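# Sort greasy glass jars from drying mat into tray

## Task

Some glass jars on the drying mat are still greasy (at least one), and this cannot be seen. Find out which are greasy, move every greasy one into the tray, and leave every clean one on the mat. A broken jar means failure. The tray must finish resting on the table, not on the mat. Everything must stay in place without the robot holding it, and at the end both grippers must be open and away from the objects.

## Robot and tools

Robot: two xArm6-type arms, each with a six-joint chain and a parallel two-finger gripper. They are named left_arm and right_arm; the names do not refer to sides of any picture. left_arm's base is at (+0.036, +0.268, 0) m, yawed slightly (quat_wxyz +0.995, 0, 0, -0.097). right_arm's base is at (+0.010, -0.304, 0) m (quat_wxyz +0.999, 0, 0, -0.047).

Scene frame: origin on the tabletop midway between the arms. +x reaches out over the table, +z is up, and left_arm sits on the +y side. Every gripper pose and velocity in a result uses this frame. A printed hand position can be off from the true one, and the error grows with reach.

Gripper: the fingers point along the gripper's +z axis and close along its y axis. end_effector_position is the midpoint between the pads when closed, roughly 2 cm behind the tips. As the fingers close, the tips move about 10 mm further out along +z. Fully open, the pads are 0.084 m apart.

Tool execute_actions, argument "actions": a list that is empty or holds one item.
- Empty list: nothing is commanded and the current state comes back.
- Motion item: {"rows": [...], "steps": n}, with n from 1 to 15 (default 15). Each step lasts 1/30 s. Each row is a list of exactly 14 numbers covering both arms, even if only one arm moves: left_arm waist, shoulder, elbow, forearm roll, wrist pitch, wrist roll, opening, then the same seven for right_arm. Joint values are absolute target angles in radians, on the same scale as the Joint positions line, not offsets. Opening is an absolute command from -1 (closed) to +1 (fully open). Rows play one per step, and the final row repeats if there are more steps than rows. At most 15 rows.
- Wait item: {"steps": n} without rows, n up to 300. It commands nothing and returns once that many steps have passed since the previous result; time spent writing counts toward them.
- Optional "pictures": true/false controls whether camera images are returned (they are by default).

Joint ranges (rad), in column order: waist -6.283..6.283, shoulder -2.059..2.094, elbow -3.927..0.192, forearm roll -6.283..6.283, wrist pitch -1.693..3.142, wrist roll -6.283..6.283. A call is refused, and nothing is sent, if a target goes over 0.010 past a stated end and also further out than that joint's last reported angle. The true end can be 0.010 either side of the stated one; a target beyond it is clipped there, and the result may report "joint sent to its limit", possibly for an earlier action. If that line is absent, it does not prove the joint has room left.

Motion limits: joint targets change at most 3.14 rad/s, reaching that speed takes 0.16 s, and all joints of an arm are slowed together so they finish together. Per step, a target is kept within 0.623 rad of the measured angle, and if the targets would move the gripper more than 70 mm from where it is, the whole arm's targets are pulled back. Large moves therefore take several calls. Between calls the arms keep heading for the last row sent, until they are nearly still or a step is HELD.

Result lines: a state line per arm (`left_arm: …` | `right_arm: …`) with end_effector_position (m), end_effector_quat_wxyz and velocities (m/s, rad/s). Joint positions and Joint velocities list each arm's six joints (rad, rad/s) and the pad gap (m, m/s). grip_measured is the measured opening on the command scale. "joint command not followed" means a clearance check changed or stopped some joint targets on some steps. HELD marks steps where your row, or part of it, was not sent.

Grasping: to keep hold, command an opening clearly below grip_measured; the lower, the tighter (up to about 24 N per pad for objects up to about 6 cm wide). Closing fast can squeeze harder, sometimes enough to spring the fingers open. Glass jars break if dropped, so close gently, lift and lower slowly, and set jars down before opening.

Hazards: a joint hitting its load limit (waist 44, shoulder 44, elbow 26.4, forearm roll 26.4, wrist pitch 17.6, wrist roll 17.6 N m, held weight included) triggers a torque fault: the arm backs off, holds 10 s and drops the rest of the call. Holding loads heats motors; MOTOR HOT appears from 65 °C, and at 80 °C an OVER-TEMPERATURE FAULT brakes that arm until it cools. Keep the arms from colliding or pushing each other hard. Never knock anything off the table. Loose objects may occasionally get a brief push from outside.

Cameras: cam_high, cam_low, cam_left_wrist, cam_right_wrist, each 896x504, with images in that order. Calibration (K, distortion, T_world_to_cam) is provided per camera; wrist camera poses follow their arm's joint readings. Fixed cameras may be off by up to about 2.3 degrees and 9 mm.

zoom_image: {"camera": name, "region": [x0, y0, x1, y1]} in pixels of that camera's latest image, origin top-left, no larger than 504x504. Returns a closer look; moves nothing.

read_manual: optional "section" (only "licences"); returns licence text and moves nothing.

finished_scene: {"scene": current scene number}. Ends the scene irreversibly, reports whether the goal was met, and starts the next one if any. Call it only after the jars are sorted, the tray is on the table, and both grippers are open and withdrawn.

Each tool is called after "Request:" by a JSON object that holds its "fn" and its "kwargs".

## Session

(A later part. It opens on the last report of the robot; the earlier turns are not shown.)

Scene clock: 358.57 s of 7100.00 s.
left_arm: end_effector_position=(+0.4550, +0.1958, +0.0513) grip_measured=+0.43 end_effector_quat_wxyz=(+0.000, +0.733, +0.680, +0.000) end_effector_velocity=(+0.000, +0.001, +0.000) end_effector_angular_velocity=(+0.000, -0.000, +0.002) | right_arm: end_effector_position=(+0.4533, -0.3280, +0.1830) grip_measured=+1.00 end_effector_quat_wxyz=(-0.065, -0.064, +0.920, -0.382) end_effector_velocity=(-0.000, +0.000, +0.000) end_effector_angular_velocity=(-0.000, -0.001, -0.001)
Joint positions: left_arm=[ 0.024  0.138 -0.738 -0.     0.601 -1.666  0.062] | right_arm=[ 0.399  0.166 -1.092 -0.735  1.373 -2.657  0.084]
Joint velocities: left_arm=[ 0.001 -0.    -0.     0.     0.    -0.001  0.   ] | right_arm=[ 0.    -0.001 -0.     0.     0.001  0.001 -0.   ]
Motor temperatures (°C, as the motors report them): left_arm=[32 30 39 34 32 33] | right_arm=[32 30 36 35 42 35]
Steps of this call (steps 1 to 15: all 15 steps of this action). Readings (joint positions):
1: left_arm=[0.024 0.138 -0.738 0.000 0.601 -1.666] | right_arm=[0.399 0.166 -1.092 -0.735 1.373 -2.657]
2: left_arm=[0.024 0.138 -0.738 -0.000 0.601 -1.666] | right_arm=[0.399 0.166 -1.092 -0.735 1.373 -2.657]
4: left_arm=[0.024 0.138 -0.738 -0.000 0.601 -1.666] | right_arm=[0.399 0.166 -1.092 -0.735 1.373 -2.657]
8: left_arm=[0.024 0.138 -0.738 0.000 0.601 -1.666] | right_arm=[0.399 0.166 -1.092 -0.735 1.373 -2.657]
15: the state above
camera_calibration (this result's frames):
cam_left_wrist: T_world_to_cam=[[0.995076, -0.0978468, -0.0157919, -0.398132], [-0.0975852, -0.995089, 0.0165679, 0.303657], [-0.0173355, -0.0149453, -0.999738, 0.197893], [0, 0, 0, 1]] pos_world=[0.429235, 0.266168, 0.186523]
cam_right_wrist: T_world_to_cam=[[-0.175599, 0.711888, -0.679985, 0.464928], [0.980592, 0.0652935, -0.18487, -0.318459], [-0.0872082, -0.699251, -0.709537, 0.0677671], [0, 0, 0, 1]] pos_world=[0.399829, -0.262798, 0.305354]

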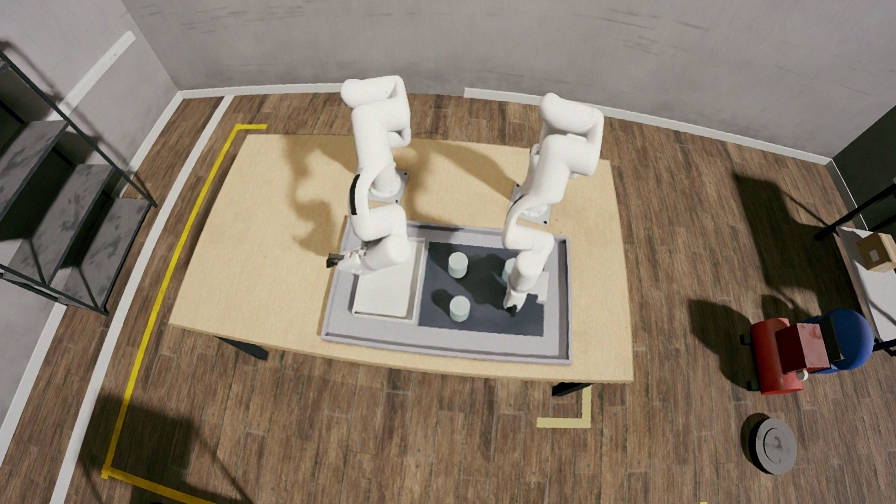

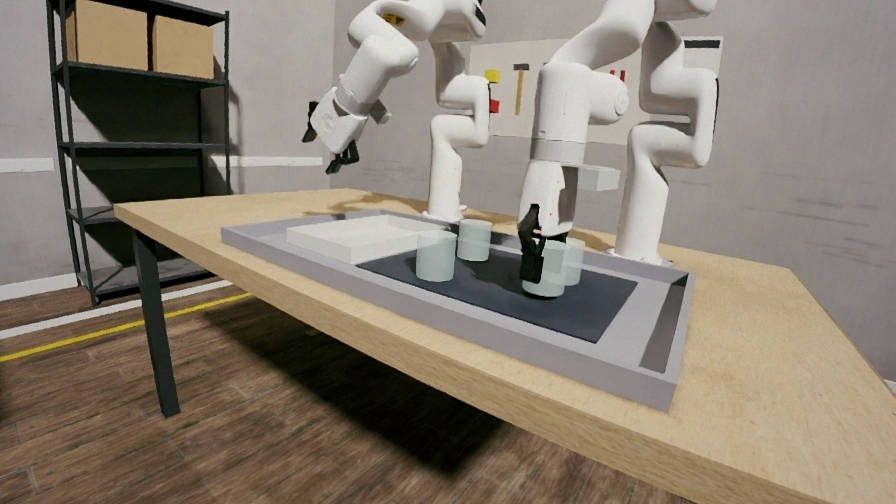

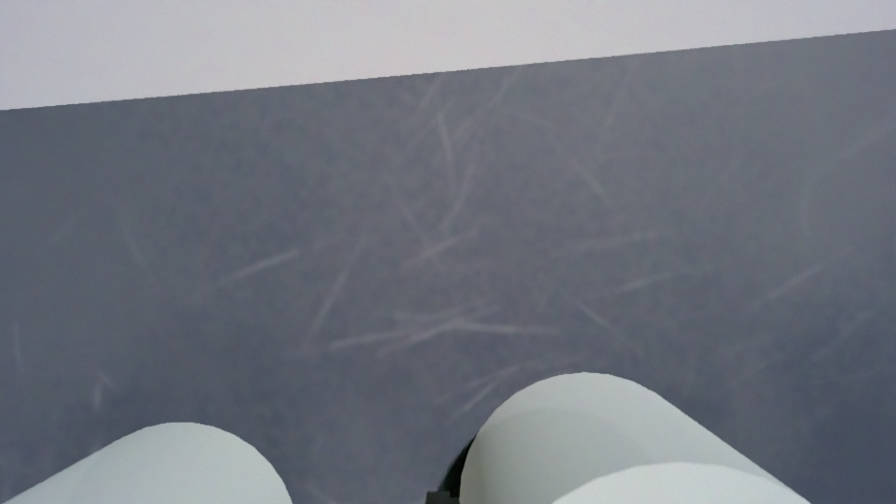

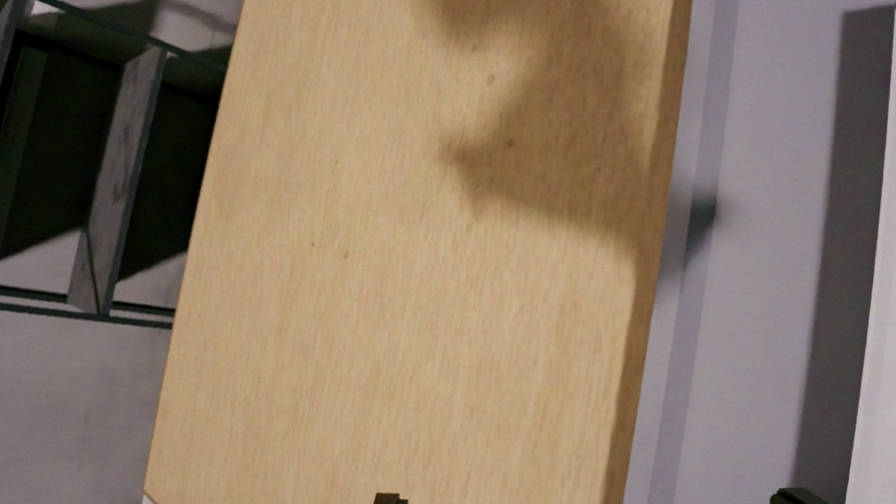

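Request:
{"fn": "execute_actions", "kwargs": {"actions": [{"rows": [[0.0242,0.1376,-0.7385,0,0.6008,-1.666,0.436, 0.399,0.166,-1.092,-0.735,1.373,-2.657,1]], "steps": 15}], "pictures": false}}

Request:
{"fn": "execute_actions", "kwargs": {"actions": [{"rows": [[0.0242,0.1376,-0.7385,0,0.6008,-1.666,0.442, 0.399,0.166,-1.092,-0.735,1.373,-2.657,1]], "steps": 15}]}}

Scene clock: 361.97 s of 7100.00 s.
left_arm: end_effector_position=(+0.4550, +0.1958, +0.0513) grip_measured=+0.44 end_effector_quat_wxyz=(+0.000, +0.733, +0.680, +0.000) end_effector_velocity=(+0.000, -0.000, +0.000) end_effector_angular_velocity=(-0.000, -0.000, +0.001) | right_arm: end_effector_position=(+0.4533, -0.3280, +0.1830) grip_measured=+1.00 end_effector_quat_wxyz=(-0.065, -0.064, +0.920, -0.382) end_effector_velocity=(-0.000, +0.000, +0.000) end_effector_angular_velocity=(-0.000, -0.000, +0.000)
Joint positions: left_arm=[ 0.024  0.138 -0.739  0.     0.601 -1.666  0.062] | right_arm=[ 0.399  0.166 -1.092 -0.735  1.373 -2.657  0.084]
Joint velocities: left_arm=[-0.    -0.     0.    -0.     0.    -0.001  0.   ] | right_arm=[ 0.    -0.001  0.    -0.     0.     0.    -0.   ]
Motor temperatures (°C, as the motors report them): left_arm=[32 30 39 34 32 33] | right_arm=[32 30 36 35 42 35]
Steps of this call (steps 1 to 15: the robot went on to your last target; steps 16 to 87: nothing new was sent; steps 88 to 102: all 15 steps of this action). Readings (joint positions):
88: left_arm=[0.024 0.138 -0.738 -0.000 0.601 -1.666] | right_arm=[0.399 0.166 -1.092 -0.735 1.373 -2.657]
89: left_arm=[0.024 0.138 -0.738 0.000 0.601 -1.666] | right_arm=[0.399 0.166 -1.092 -0.735 1.373 -2.657]
91: left_arm=[0.024 0.138 -0.739 0.000 0.601 -1.666] | right_arm=[0.399 0.166 -1.092 -0.735 1.373 -2.657]
95: left_arm=[0.024 0.138 -0.739 -0.000 0.601 -1.666] | right_arm=[0.399 0.166 -1.092 -0.735 1.373 -2.657]
102: the state above

Scene clock: 362.47 s of 7100.00 s.
left_arm: end_effector_position=(+0.4551, +0.1957, +0.0514) grip_measured=+0.44 end_effector_quat_wxyz=(+0.000, +0.733, +0.680, +0.000) end_effector_velocity=(-0.000, -0.000, -0.000) end_effector_angular_velocity=(+0.000, +0.000, -0.000) | right_arm: end_effector_position=(+0.4533, -0.3280, +0.1830) grip_measured=+1.00 end_effector_quat_wxyz=(-0.065, -0.064, +0.920, -0.382) end_effector_velocity=(-0.000, -0.001, -0.000) end_effector_angular_velocity=(-0.000, +0.004, +0.001)
Joint positions: left_arm=[ 0.024  0.137 -0.739  0.     0.601 -1.666  0.062] | right_arm=[ 0.399  0.166 -1.092 -0.735  1.373 -2.657  0.084]
Joint velocities: left_arm=[-0.  0.  0.  0.  0.  0.  0.] | right_arm=[-0.001  0.001  0.     0.     0.    -0.003 -0.   ]
Motor temperatures (°C, as the motors report them): left_arm=[32 30 39 34 32 33] | right_arm=[32 30 36 35 42 35]
Steps of this call (steps 1 to 15: all 15 steps of this action). Readings (joint positions):
1: left_arm=[0.024 0.138 -0.739 0.000 0.601 -1.666] | right_arm=[0.399 0.166 -1.092 -0.735 1.373 -2.657]
2: left_arm=[0.024 0.138 -0.738 0.000 0.601 -1.666] | right_arm=[0.399 0.166 -1.092 -0.735 1.373 -2.657]
4: left_arm=[0.024 0.138 -0.739 0.000 0.601 -1.666] | right_arm=[0.399 0.166 -1.092 -0.735 1.373 -2.657]
8: left_arm=[0.024 0.137 -0.739 0.000 0.601 -1.666] | right_arm=[0.399 0.166 -1.092 -0.735 1.373 -2.657]
15: the state above
camera_calibration (this result's frames):
cam_left_wrist: T_world_to_cam=[[0.995082, -0.0978552, -0.0153436, -0.398307], [-0.0975997, -0.995087, 0.0165991, 0.303647], [-0.0168925, -0.0150199, -0.999744, 0.197848], [0, 0, 0, 1]] pos_world=[0.429327, 0.266151, 0.186646]
cam_right_wrist: T_world_to_cam=[[-0.175599, 0.711888, -0.679985, 0.464928], [0.980592, 0.0652937, -0.18487, -0.318459], [-0.087208, -0.699251, -0.709537, 0.067767], [0, 0, 0, 1]] pos_world=[0.399829, -0.262797, 0.305354]

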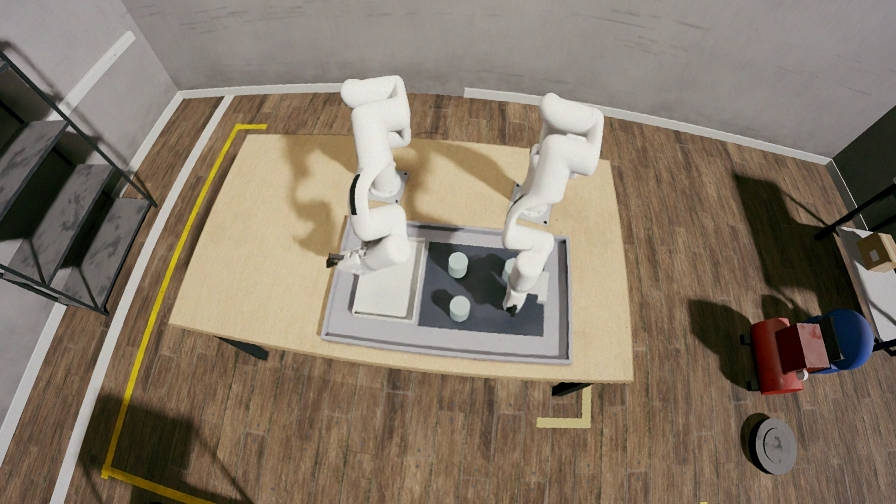

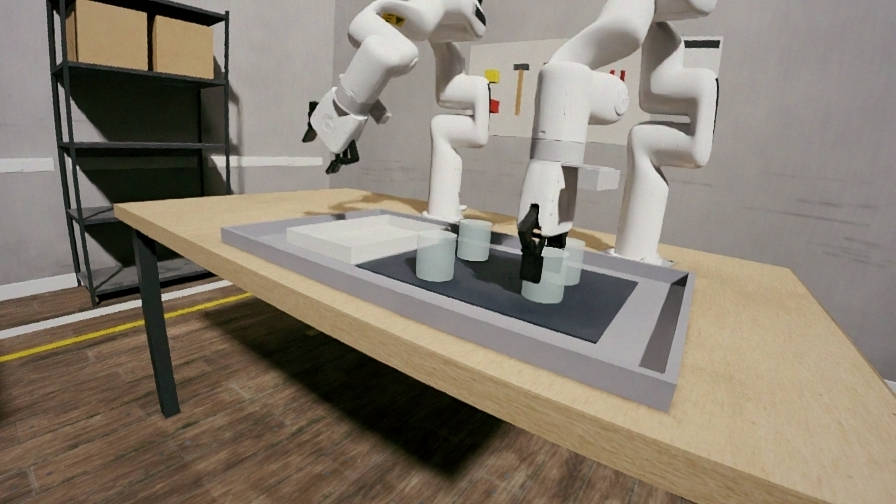

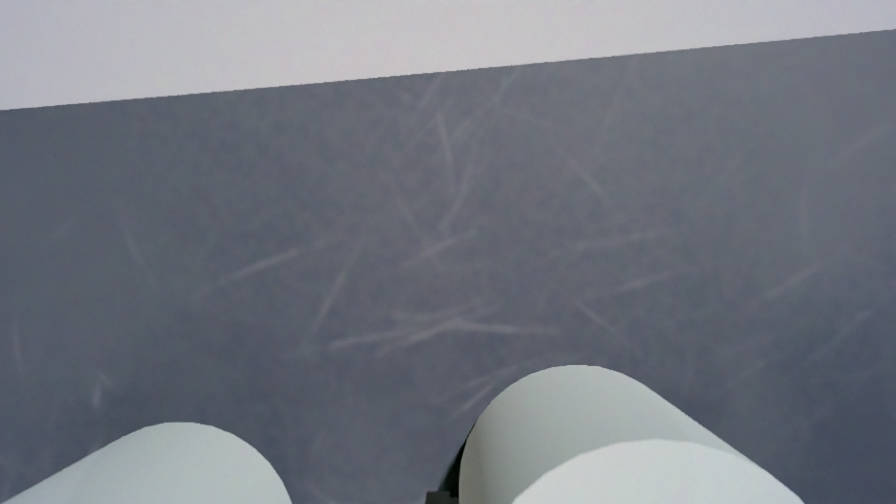

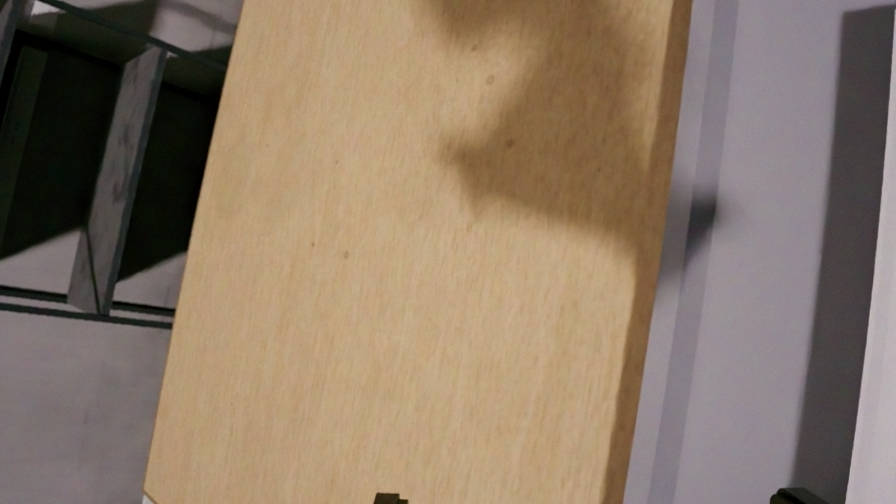

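Request:
{"fn": "execute_actions", "kwargs": {"actions": [{"rows": [[0.0242,0.1376,-0.7385,0,0.6008,-1.666,0.8, 0.399,0.166,-1.092,-0.735,1.373,-2.657,1]], "steps": 8}], "pictures": false}}

Request:
{"fn": "execute_actions", "kwargs": {"actions": [{"rows": [[0.0242,0.166,-0.7332,0,0.5672,-1.666,0.8, 0.399,0.166,-1.092,-0.735,1.373,-2.657,1]], "steps": 12}], "pictures": false}}

Request:
{"fn": "execute_actions", "kwargs": {"actions": [{"rows": [[0.0242,0.166,-0.7332,0,0.5672,-1.666,0.1, 0.399,0.166,-1.092,-0.735,1.373,-2.657,1]], "steps": 12}], "pictures": false}}

Scene clock: 380.93 s of 7100.00 s.
left_arm: end_effector_position=(+0.4548, +0.1958, +0.0512) grip_measured=+0.79 end_effector_quat_wxyz=(-0.000, +0.733, +0.680, -0.000) end_effector_velocity=(+0.001, +0.000, +0.002) end_effector_angular_velocity=(-0.001, -0.005, -0.001) | right_arm: end_effector_position=(+0.4533, -0.3280, +0.1830) grip_measured=+1.00 end_effector_quat_wxyz=(-0.065, -0.064, +0.920, -0.382) end_effector_velocity=(-0.001, -0.000, -0.000) end_effector_angular_velocity=(-0.000, +0.001, -0.001)
Joint positions: left_arm=[ 0.024  0.138 -0.738 -0.     0.601 -1.666  0.076] | right_arm=[ 0.399  0.166 -1.092 -0.735  1.373 -2.657  0.084]
Joint velocities: left_arm=[ 0.001 -0.002 -0.002  0.    -0.001  0.001  0.006] | right_arm=[-0.    -0.001  0.002  0.     0.     0.001  0.   ]
Motor temperatures (°C, as the motors report them): left_arm=[32 30 39 34 32 33] | right_arm=[32 30 37 35 42 35]
Steps of this call (steps 1 to 15: the robot went on to your last target; steps 16 to 90: nothing new was sent; then 15.20 s passed at rest; steps 91 to 98: all 8 steps of this action). Readings (joint positions):
91: left_arm=[0.024 0.138 -0.738 -0.000 0.601 -1.666] | right_arm=[0.399 0.166 -1.092 -0.735 1.373 -2.657]
92: left_arm=[0.024 0.138 -0.738 -0.000 0.601 -1.666] | right_arm=[0.399 0.166 -1.092 -0.735 1.373 -2.657]
94: left_arm=[0.024 0.138 -0.738 -0.000 0.601 -1.666] | right_arm=[0.399 0.166 -1.092 -0.735 1.373 -2.657]
98: the state above

Scene clock: 381.33 s of 7100.00 s.
left_arm: end_effector_position=(+0.4546, +0.1958, +0.0403) grip_measured=+0.80 end_effector_quat_wxyz=(+0.000, +0.733, +0.680, +0.000) end_effector_velocity=(+0.002, -0.001, +0.000) end_effector_angular_velocity=(-0.001, -0.007, -0.000) | right_arm: end_effector_position=(+0.4533, -0.3280, +0.1830) grip_measured=+1.00 end_effector_quat_wxyz=(-0.065, -0.064, +0.920, -0.382) end_effector_velocity=(+0.000, +0.000, +0.000) end_effector_angular_velocity=(+0.000, -0.002, -0.001)
Joint positions: left_arm=[ 0.024  0.166 -0.733 -0.     0.568 -1.666  0.077] | right_arm=[ 0.399  0.166 -1.092 -0.735  1.373 -2.657  0.084]
Joint velocities: left_arm=[-0.001  0.002 -0.002 -0.    -0.007 -0.     0.   ] | right_arm=[-0.    -0.001 -0.001  0.     0.     0.002  0.   ]
Motor temperatures (°C, as the motors report them): left_arm=[32 30 39 34 32 33] | right_arm=[32 30 37 35 42 35]
Steps of this call (steps 1 to 12: all 12 steps of this action). Readings (joint positions):
1: left_arm=[0.024 0.138 -0.738 -0.000 0.601 -1.666] | right_arm=[0.399 0.166 -1.092 -0.735 1.373 -2.657]
2: left_arm=[0.024 0.140 -0.738 -0.000 0.597 -1.666] | right_arm=[0.399 0.166 -1.092 -0.735 1.373 -2.657]
4: left_arm=[0.024 0.152 -0.737 -0.000 0.583 -1.666] | right_arm=[0.399 0.166 -1.092 -0.735 1.373 -2.657]
8: left_arm=[0.024 0.165 -0.733 0.000 0.570 -1.666] | right_arm=[0.399 0.166 -1.092 -0.735 1.373 -2.657]
12: the state above

Scene clock: 381.73 s of 7100.00 s.
left_arm: end_effector_position=(+0.4547, +0.1958, +0.0402) grip_measured=+0.43 end_effector_quat_wxyz=(+0.000, +0.733, +0.680, +0.000) end_effector_velocity=(-0.000, +0.000, -0.000) end_effector_angular_velocity=(+0.000, +0.001, +0.002) | right_arm: end_effector_position=(+0.4533, -0.3280, +0.1830) grip_measured=+1.00 end_effector_quat_wxyz=(-0.065, -0.064, +0.920, -0.382) end_effector_velocity=(-0.000, -0.000, -0.000) end_effector_angular_velocity=(-0.000, +0.001, -0.001)
Joint positions: left_arm=[ 0.024  0.166 -0.733  0.     0.567 -1.666  0.062] | right_arm=[ 0.399  0.166 -1.092 -0.735  1.373 -2.657  0.084]
Joint velocities: left_arm=[ 0.001  0.001  0.    -0.     0.    -0.001  0.   ] | right_arm=[-0.001  0.     0.001  0.     0.     0.    -0.   ]
Motor temperatures (°C, as the motors report them): left_arm=[32 30 39 34 32 33] | right_arm=[32 30 37 35 42 35]
Steps of this call (steps 1 to 12: all 12 steps of this action). Readings (joint positions):
1: left_arm=[0.024 0.166 -0.734 -0.000 0.567 -1.666] | right_arm=[0.399 0.166 -1.092 -0.735 1.373 -2.657]
2: left_arm=[0.024 0.166 -0.733 -0.000 0.567 -1.666] | right_arm=[0.399 0.166 -1.092 -0.735 1.373 -2.657]
4: left_arm=[0.024 0.166 -0.733 0.000 0.567 -1.666] | right_arm=[0.399 0.166 -1.092 -0.735 1.373 -2.657]
8: left_arm=[0.024 0.166 -0.733 0.000 0.567 -1.666] | right_arm=[0.399 0.166 -1.092 -0.735 1.373 -2.657]
12: the state above

Request:
{"fn": "execute_actions", "kwargs": {"actions": [{"rows": [[0.0242,-0.0712,-0.8259,0,0.8971,-1.666,0.1, -0.4,0.166,-1.092,-0.735,1.373,-2.657,1]], "steps": 15}], "pictures": false}}

Request:
{"fn": "execute_actions", "kwargs": {"actions": [{"rows": [[-0.8154,0.2918,-1.432,0,1.1402,-0.948,0.1, -0.4,0.166,-1.092,-0.735,1.373,-2.657,1]], "steps": 15}], "pictures": false}}

Request:
{"fn": "execute_actions", "kwargs": {"actions": [{"steps": 40}]}}

Scene clock: 395.23 s of 7100.00 s.
left_arm: end_effector_position=(+0.4547, +0.1958, +0.1481) grip_measured=+0.43 end_effector_quat_wxyz=(+0.000, +0.733, +0.680, +0.000) end_effector_velocity=(-0.026, +0.005, -0.006) end_effector_angular_velocity=(+0.015, +0.085, -0.000) | right_arm: end_effector_position=(+0.4131, -0.4903, +0.1830) grip_measured=+1.00 end_effector_quat_wxyz=(-0.136, +0.110, +0.915, -0.363) end_effector_velocity=(-0.162, -0.350, -0.000) end_effector_angular_velocity=(-0.001, +0.002, -0.867)
Joint positions: left_arm=[ 0.024 -0.068 -0.824 -0.     0.891 -1.666  0.062] | right_arm=[ 0.02   0.166 -1.092 -0.735  1.373 -2.657  0.084]
Joint velocities: left_arm=[ 0.    -0.016  0.016  0.     0.086  0.    -0.   ] | right_arm=[-0.867  0.001  0.001 -0.001  0.001  0.     0.   ]
Motor temperatures (°C, as the motors report them): left_arm=[32 30 38 34 32 33] | right_arm=[32 30 37 35 42 35]
Steps of this call (steps 1 to 15: the robot went on to your last target; steps 16 to 90: nothing new was sent; then 10.00 s passed at rest; steps 91 to 105: all 15 steps of this action). Readings (joint positions):
91: left_arm=[0.024 0.166 -0.733 0.000 0.567 -1.666] | right_arm=[0.399 0.166 -1.092 -0.735 1.373 -2.657]
92: left_arm=[0.024 0.163 -0.734 0.000 0.574 -1.666] | right_arm=[0.395 0.166 -1.092 -0.735 1.373 -2.657]
94: left_arm=[0.024 0.131 -0.742 0.000 0.630 -1.666] | right_arm=[0.350 0.166 -1.093 -0.735 1.372 -2.657]
98: left_arm=[0.024 0.010 -0.796 -0.000 0.781 -1.666] | right_arm=[0.223 0.166 -1.092 -0.735 1.373 -2.657]
105: the state above

Scene clock: 395.73 s of 7100.00 s.
left_arm: end_effector_position=(+0.4594, +0.0288, +0.1747) grip_measured=+0.43 end_effector_quat_wxyz=(-0.001, +0.914, +0.405, -0.001) end_effector_velocity=(-0.090, -0.381, +0.044) end_effector_angular_velocity=(-0.002, +0.000, -1.391) | right_arm: end_effector_position=(+0.3078, -0.6332, +0.1830) grip_measured=+1.00 end_effector_quat_wxyz=(-0.206, +0.291, +0.875, -0.329) end_effector_velocity=(-0.091, -0.082, -0.001) end_effector_angular_velocity=(+0.003, +0.001, -0.275)
Joint positions: left_arm=[-0.319  0.097 -1.101 -0.     1.007 -1.349  0.062] | right_arm=[-0.382  0.166 -1.092 -0.735  1.374 -2.657  0.084]
Joint velocities: left_arm=[-0.772  0.302 -0.509 -0.     0.206  0.619 -0.   ] | right_arm=[-0.277 -0.     0.003  0.001 -0.002 -0.002  0.   ]
Motor temperatures (°C, as the motors report them): left_arm=[32 30 39 34 32 33] | right_arm=[32 30 37 35 42 35]
Steps of this call (steps 1 to 15: all 15 steps of this action). Readings (joint positions):
1: left_arm=[0.024 -0.068 -0.824 0.000 0.894 -1.666] | right_arm=[-0.009 0.166 -1.092 -0.735 1.373 -2.657]
2: left_arm=[0.020 -0.066 -0.828 0.000 0.898 -1.660] | right_arm=[-0.038 0.166 -1.092 -0.735 1.373 -2.657]
4: left_arm=[-0.023 -0.039 -0.871 0.000 0.917 -1.614] | right_arm=[-0.096 0.166 -1.092 -0.735 1.373 -2.657]
8: left_arm=[-0.136 0.021 -0.973 0.000 0.954 -1.505] | right_arm=[-0.212 0.166 -1.092 -0.735 1.373 -2.657]
15: the state above

Scene clock: 397.07 s of 7100.00 s.
left_arm: end_effector_position=(+0.3295, -0.2000, +0.2001) grip_measured=+0.43 end_effector_quat_wxyz=(-0.000, +1.000, -0.031, +0.000) end_effector_velocity=(-0.002, -0.001, +0.000) end_effector_angular_velocity=(-0.001, -0.000, -0.004) | right_arm: end_effector_position=(+0.3022, -0.6385, +0.1830) grip_measured=+1.00 end_effector_quat_wxyz=(-0.209, +0.298, +0.872, -0.327) end_effector_velocity=(+0.000, +0.000, +0.001) end_effector_angular_velocity=(-0.001, -0.002, -0.001)
Joint positions: left_arm=[-0.815  0.292 -1.432  0.     1.14  -0.948  0.062] | right_arm=[-0.4    0.166 -1.092 -0.735  1.373 -2.657  0.084]
Joint velocities: left_arm=[-0.003 -0.    -0.    -0.    -0.     0.001  0.   ] | right_arm=[ 0.    -0.002 -0.     0.     0.     0.001  0.   ]
Motor temperatures (°C, as the motors report them): left_arm=[32 30 39 34 32 33] | right_arm=[32 30 37 35 42 35]
Steps of this call (steps 1 to 40: the robot went on to your last target). Readings (joint positions):
1: left_arm=[-0.345 0.108 -1.118 -0.000 1.014 -1.328] | right_arm=[-0.389 0.166 -1.092 -0.735 1.374 -2.657]
2: left_arm=[-0.370 0.118 -1.135 -0.000 1.020 -1.307] | right_arm=[-0.393 0.166 -1.092 -0.735 1.373 -2.657]
4: left_arm=[-0.421 0.137 -1.169 -0.000 1.034 -1.267] | right_arm=[-0.396 0.166 -1.092 -0.735 1.373 -2.657]
8: left_arm=[-0.520 0.176 -1.235 -0.000 1.061 -1.186] | right_arm=[-0.398 0.166 -1.092 -0.735 1.373 -2.657]
40: the state above
camera_calibration (this result's frames):
cam_left_wrist: T_world_to_cam=[[-0.0844947, -0.996298, -0.0158682, -0.133612], [-0.996309, 0.084232, 0.016554, 0.407091], [-0.0151561, 0.0172084, -0.999737, 0.344244], [0, 0, 0, 1]] pos_world=[0.399516, -0.173332, 0.335294]
cam_right_wrist: T_world_to_cam=[[0.387714, 0.622333, -0.679985, 0.432042], [0.730682, -0.657211, -0.18487, -0.535765], [-0.561944, -0.425177, -0.709537, 0.155902], [0, 0, 0, 1]] pos_world=[0.311574, -0.554699, 0.305354]

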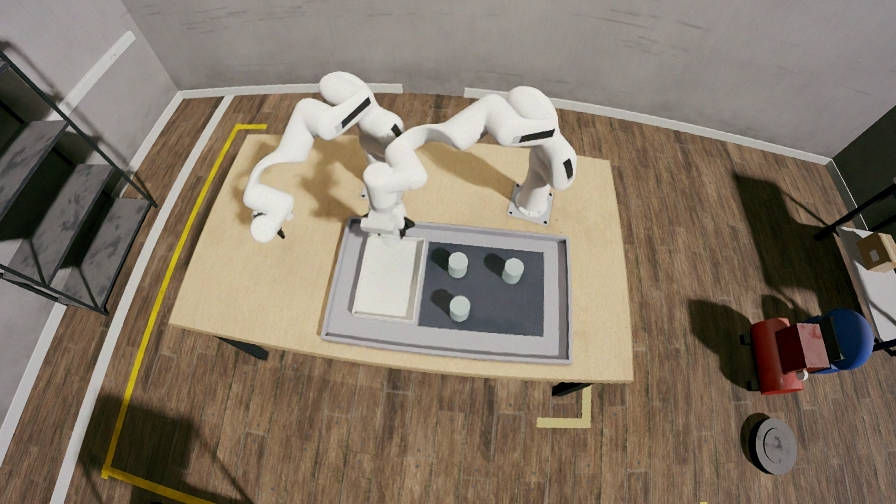

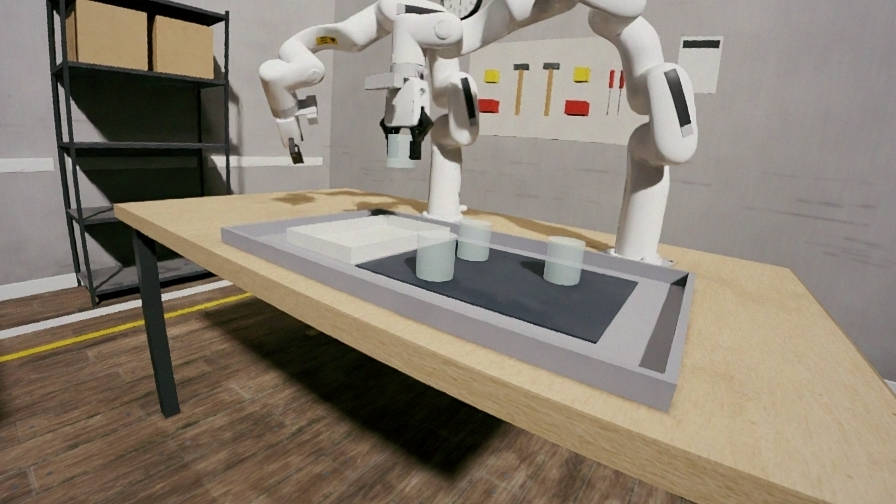

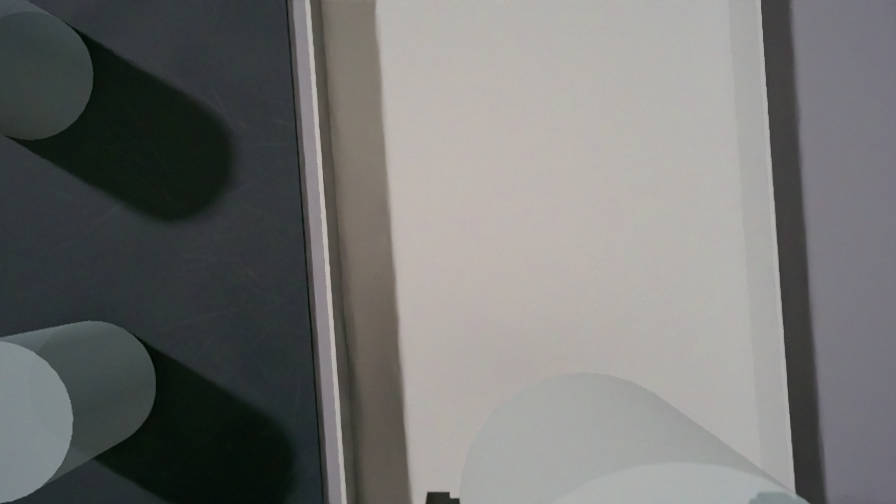

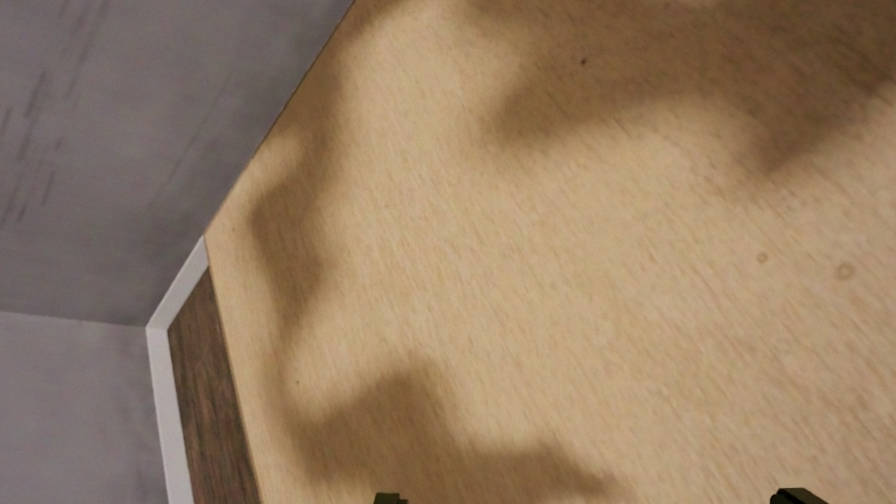

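Request:
{"fn": "execute_actions", "kwargs": {"actions": [{"rows": [[-0.8405,0.3118,-1.1874,0,0.8757,-0.9735,0.1, -0.4,0.166,-1.092,-0.735,1.373,-2.657,1]], "steps": 15}], "pictures": false}}

Request:
{"fn": "execute_actions", "kwargs": {"actions": [{"rows": [[-0.8405,0.3417,-1.1774,0,0.8357,-0.9735,0.1, -0.4,0.166,-1.092,-0.735,1.373,-2.657,1],[-0.8405,0.3717,-1.1674,0,0.7958,-0.9735,0.1, -0.4,0.166,-1.092,-0.735,1.373,-2.657,1],[-0.8405,0.4016,-1.1575,0,0.7559,-0.9735,0.1, -0.4,0.166,-1.092,-0.735,1.373,-2.657,1],[-0.8405,0.4166,-1.1525,0,0.7359,-0.9735,0.1, -0.4,0.166,-1.092,-0.735,1.373,-2.657,1],[-0.8405,0.4315,-1.1475,0,0.716,-0.9735,0.1, -0.4,0.166,-1.092,-0.735,1.373,-2.657,1]], "steps": 15}]}}

Scene clock: 423.70 s of 7100.00 s.
left_arm: end_effector_position=(+0.3052, -0.1862, +0.1123) grip_measured=+0.43 end_effector_quat_wxyz=(+0.001, +1.000, -0.031, +0.001) end_effector_velocity=(+0.004, -0.008, +0.008) end_effector_angular_velocity=(-0.043, -0.025, +0.003) | right_arm: end_effector_position=(+0.3022, -0.6385, +0.1830) grip_measured=+1.00 end_effector_quat_wxyz=(-0.209, +0.298, +0.872, -0.327) end_effector_velocity=(+0.000, +0.000, +0.000) end_effector_angular_velocity=(+0.000, -0.002, -0.001)
Joint positions: left_arm=[-0.84   0.311 -1.192 -0.     0.878 -0.973  0.062] | right_arm=[-0.4    0.166 -1.092 -0.735  1.373 -2.657  0.084]
Joint velocities: left_arm=[-0.001 -0.017  0.011 -0.    -0.043 -0.004 -0.   ] | right_arm=[ 0.    -0.001 -0.001  0.002 -0.     0.     0.   ]
Motor temperatures (°C, as the motors report them): left_arm=[32 30 40 34 32 33] | right_arm=[32 30 37 35 42 35]
Steps of this call (steps 1 to 15: the robot went on to your last target; steps 16 to 90: nothing new was sent; then 23.13 s passed at rest; steps 91 to 105: all 15 steps of this action). Readings (joint positions):
91: left_arm=[-0.815 0.292 -1.432 -0.000 1.140 -0.948] | right_arm=[-0.400 0.166 -1.092 -0.735 1.373 -2.657]
92: left_arm=[-0.816 0.292 -1.428 0.000 1.134 -0.949] | right_arm=[-0.400 0.166 -1.092 -0.735 1.373 -2.657]
94: left_arm=[-0.820 0.291 -1.385 0.000 1.079 -0.954] | right_arm=[-0.400 0.166 -1.092 -0.735 1.373 -2.657]
98: left_arm=[-0.835 0.310 -1.243 -0.000 0.944 -0.967] | right_arm=[-0.400 0.166 -1.092 -0.735 1.373 -2.657]
105: the state above

Scene clock: 424.20 s of 7100.00 s.
left_arm: end_effector_position=(+0.3050, -0.1861, +0.0459) grip_measured=+0.43 end_effector_quat_wxyz=(+0.001, +1.000, -0.031, +0.001) end_effector_velocity=(+0.005, -0.011, +0.008) end_effector_angular_velocity=(-0.035, -0.020, -0.000) | right_arm: end_effector_position=(+0.3022, -0.6385, +0.1830) grip_measured=+1.00 end_effector_quat_wxyz=(-0.209, +0.298, +0.872, -0.327) end_effector_velocity=(-0.000, -0.000, +0.000) end_effector_angular_velocity=(-0.000, -0.001, -0.002)
Joint positions: left_arm=[-0.84   0.429 -1.15  -0.     0.717 -0.973  0.062] | right_arm=[-0.4    0.166 -1.092 -0.735  1.373 -2.657  0.084]
Joint velocities: left_arm=[-0.002 -0.005 -0.01  -0.    -0.025 -0.001 -0.   ] | right_arm=[-0.001 -0.    -0.     0.001 -0.     0.    -0.   ]
Motor temperatures (°C, as the motors report them): left_arm=[32 30 40 34 32 33] | right_arm=[32 30 37 35 42 35]
Steps of this call (steps 1 to 15: all 15 steps of this action). Readings (joint positions):
1: left_arm=[-0.840 0.310 -1.191 -0.000 0.877 -0.973] | right_arm=[-0.400 0.166 -1.092 -0.735 1.373 -2.657]
2: left_arm=[-0.840 0.312 -1.190 -0.000 0.872 -0.973] | right_arm=[-0.400 0.166 -1.092 -0.735 1.373 -2.657]
4: left_arm=[-0.840 0.331 -1.185 -0.000 0.842 -0.973] | right_arm=[-0.400 0.166 -1.092 -0.735 1.373 -2.657]
8: left_arm=[-0.840 0.406 -1.155 0.000 0.755 -0.973] | right_arm=[-0.400 0.166 -1.092 -0.735 1.373 -2.657]
15: the state above
camera_calibration (this result's frames):
cam_left_wrist: T_world_to_cam=[[-0.0842565, -0.996355, -0.0133339, -0.124463], [-0.996351, 0.0840587, 0.0147605, 0.384125], [-0.0135859, 0.0145289, -0.999802, 0.188549], [0, 0, 0, 1]] pos_world=[0.374799, -0.159038, 0.181182]
cam_right_wrist: T_world_to_cam=[[0.387714, 0.622332, -0.679985, 0.432042], [0.730681, -0.657212, -0.18487, -0.535765], [-0.561945, -0.425176, -0.709537, 0.155902], [0, 0, 0, 1]] pos_world=[0.311573, -0.554699, 0.305354]

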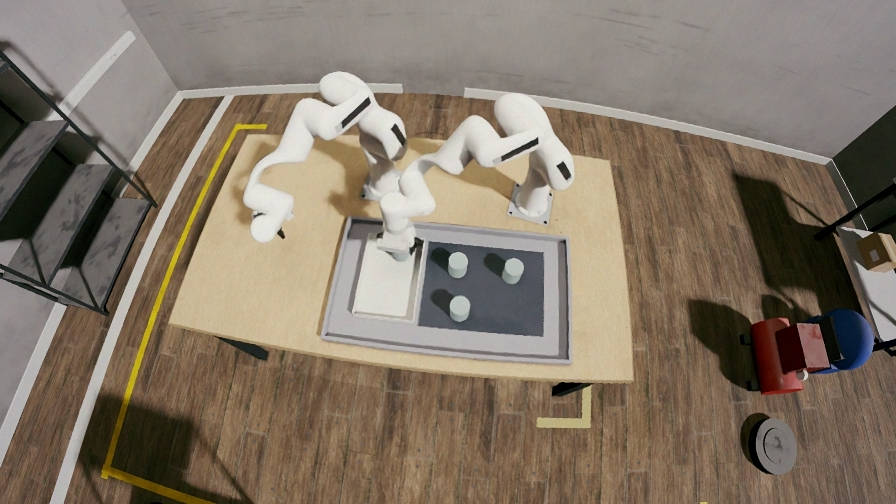

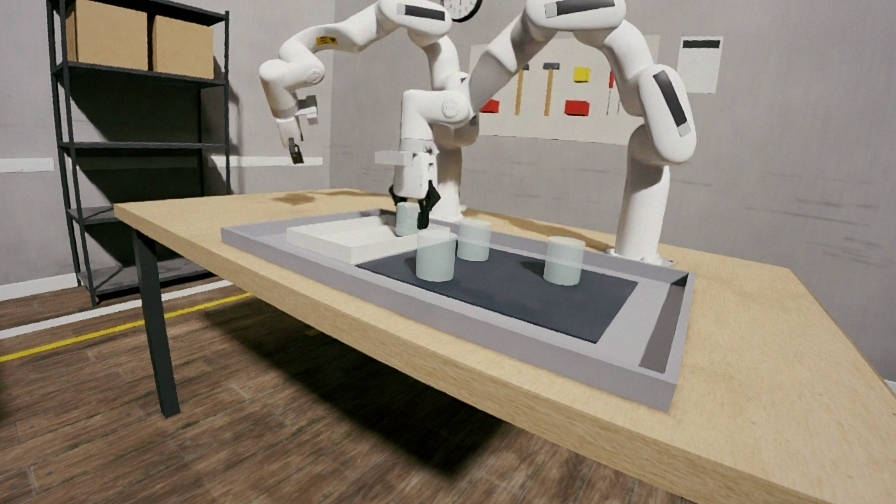

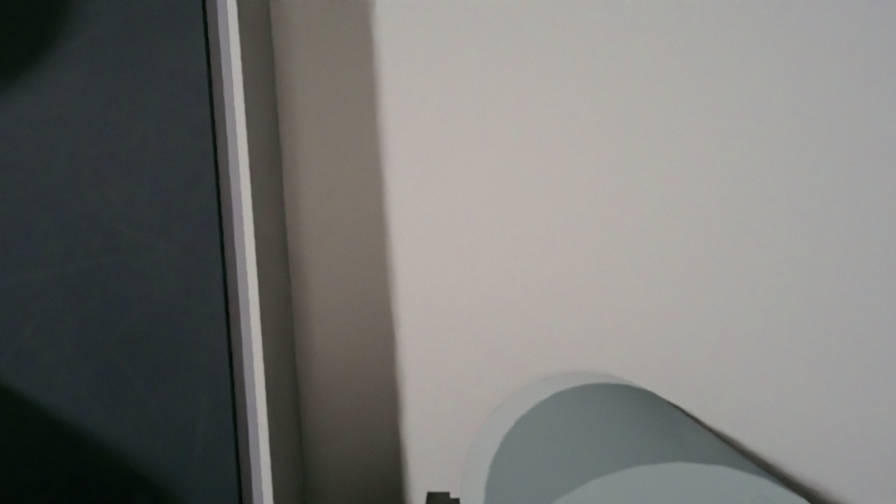

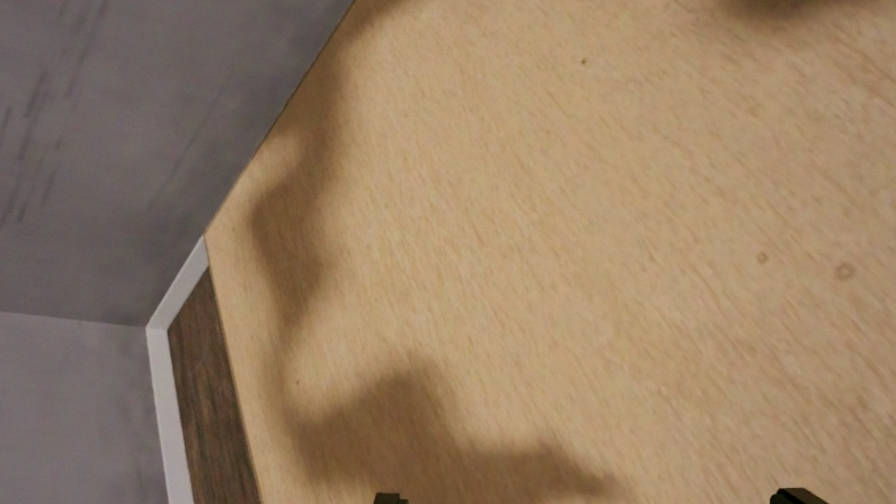

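Request:
{"fn": "execute_actions", "kwargs": {"actions": [{"rows": [[-0.8405,0.4315,-1.1475,0,0.716,-0.9735,0.75, -0.4,0.166,-1.092,-0.735,1.373,-2.657,1]], "steps": 12}]}}

Scene clock: 428.13 s of 7100.00 s.
left_arm: end_effector_position=(+0.3044, -0.1851, +0.0441) grip_measured=+0.74 end_effector_quat_wxyz=(+0.000, +1.000, -0.031, +0.000) end_effector_velocity=(-0.001, +0.000, -0.001) end_effector_angular_velocity=(+0.001, +0.001, +0.001) | right_arm: end_effector_position=(+0.3022, -0.6385, +0.1830) grip_measured=+1.00 end_effector_quat_wxyz=(-0.209, +0.298, +0.872, -0.327) end_effector_velocity=(-0.000, -0.000, +0.000) end_effector_angular_velocity=(-0.000, -0.001, -0.002)
Joint positions: left_arm=[-0.841  0.431 -1.148  0.     0.716 -0.974  0.074] | right_arm=[-0.4    0.166 -1.092 -0.735  1.373 -2.657  0.084]
Joint velocities: left_arm=[-0.001  0.     0.001  0.     0.    -0.002  0.001] | right_arm=[-0.001 -0.    -0.     0.    -0.     0.     0.   ]
Motor temperatures (°C, as the motors report them): left_arm=[32 30 39 34 32 33] | right_arm=[32 30 37 35 42 35]
Steps of this call (steps 1 to 15: the robot went on to your last target; steps 16 to 90: nothing new was sent; then 0.53 s passed at rest; steps 91 to 102: all 12 steps of this action). Readings (joint positions):
91: left_arm=[-0.841 0.432 -1.148 -0.000 0.716 -0.974] | right_arm=[-0.400 0.166 -1.092 -0.735 1.373 -2.657]
92: left_arm=[-0.840 0.432 -1.147 0.000 0.716 -0.974] | right_arm=[-0.400 0.166 -1.092 -0.735 1.373 -2.657]
94: left_arm=[-0.840 0.431 -1.148 0.000 0.716 -0.974] | right_arm=[-0.400 0.166 -1.092 -0.735 1.373 -2.657]
98: left_arm=[-0.840 0.431 -1.148 0.000 0.716 -0.973] | right_arm=[-0.400 0.166 -1.092 -0.735 1.373 -2.657]
102: the state above
camera_calibration (this result's frames):
cam_left_wrist: T_world_to_cam=[[-0.0843084, -0.996316, -0.0157271, -0.123474], [-0.996326, 0.0840494, 0.0164629, 0.383417], [-0.0150804, 0.0170573, -0.999741, 0.187636], [0, 0, 0, 1]] pos_world=[0.374428, -0.158446, 0.179333]
cam_right_wrist: T_world_to_cam=[[0.387714, 0.622332, -0.679985, 0.432042], [0.730681, -0.657212, -0.18487, -0.535765], [-0.561945, -0.425176, -0.709537, 0.155903], [0, 0, 0, 1]] pos_world=[0.311573, -0.554699, 0.305354]

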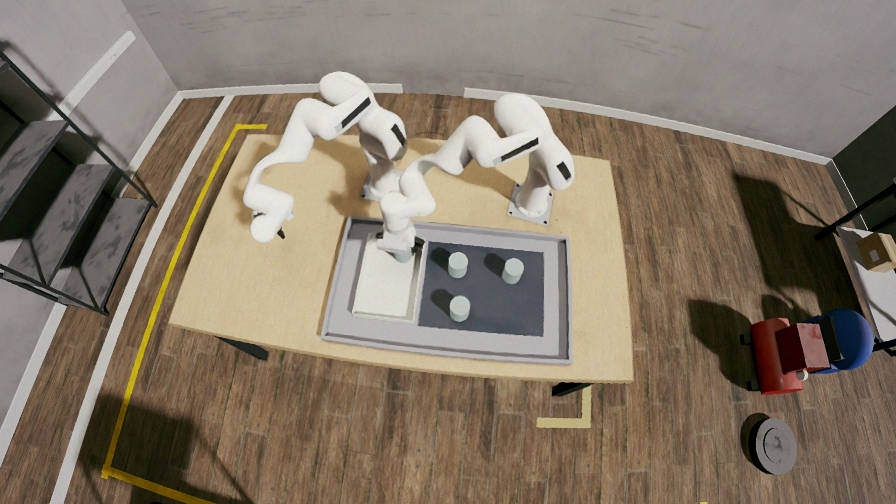

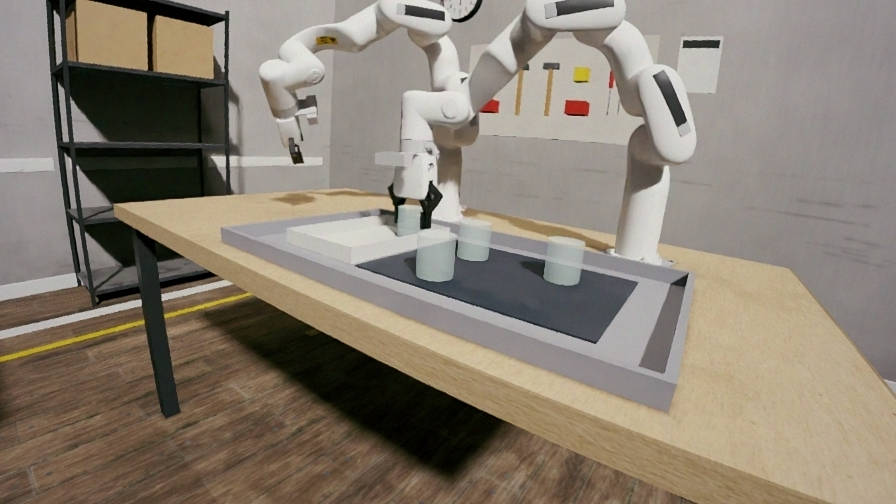

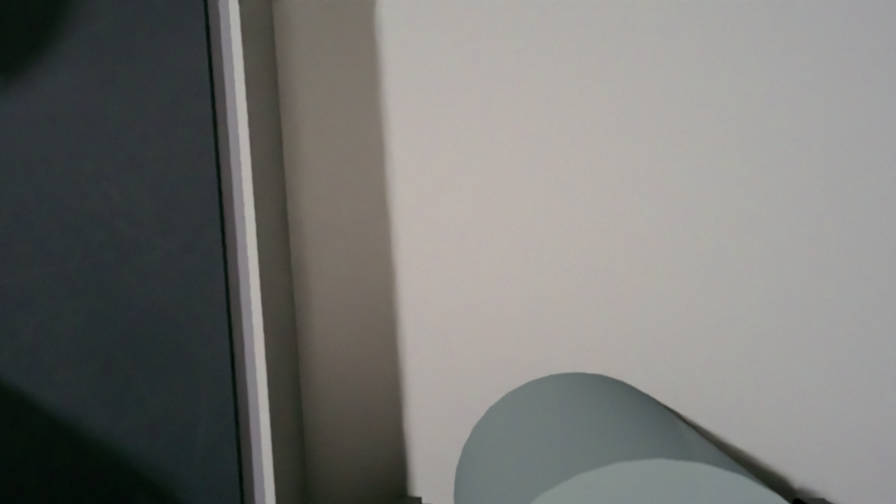

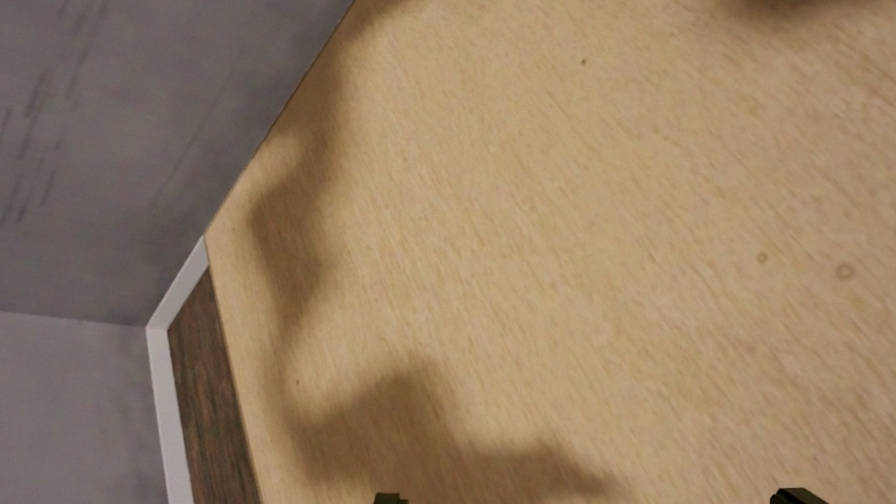

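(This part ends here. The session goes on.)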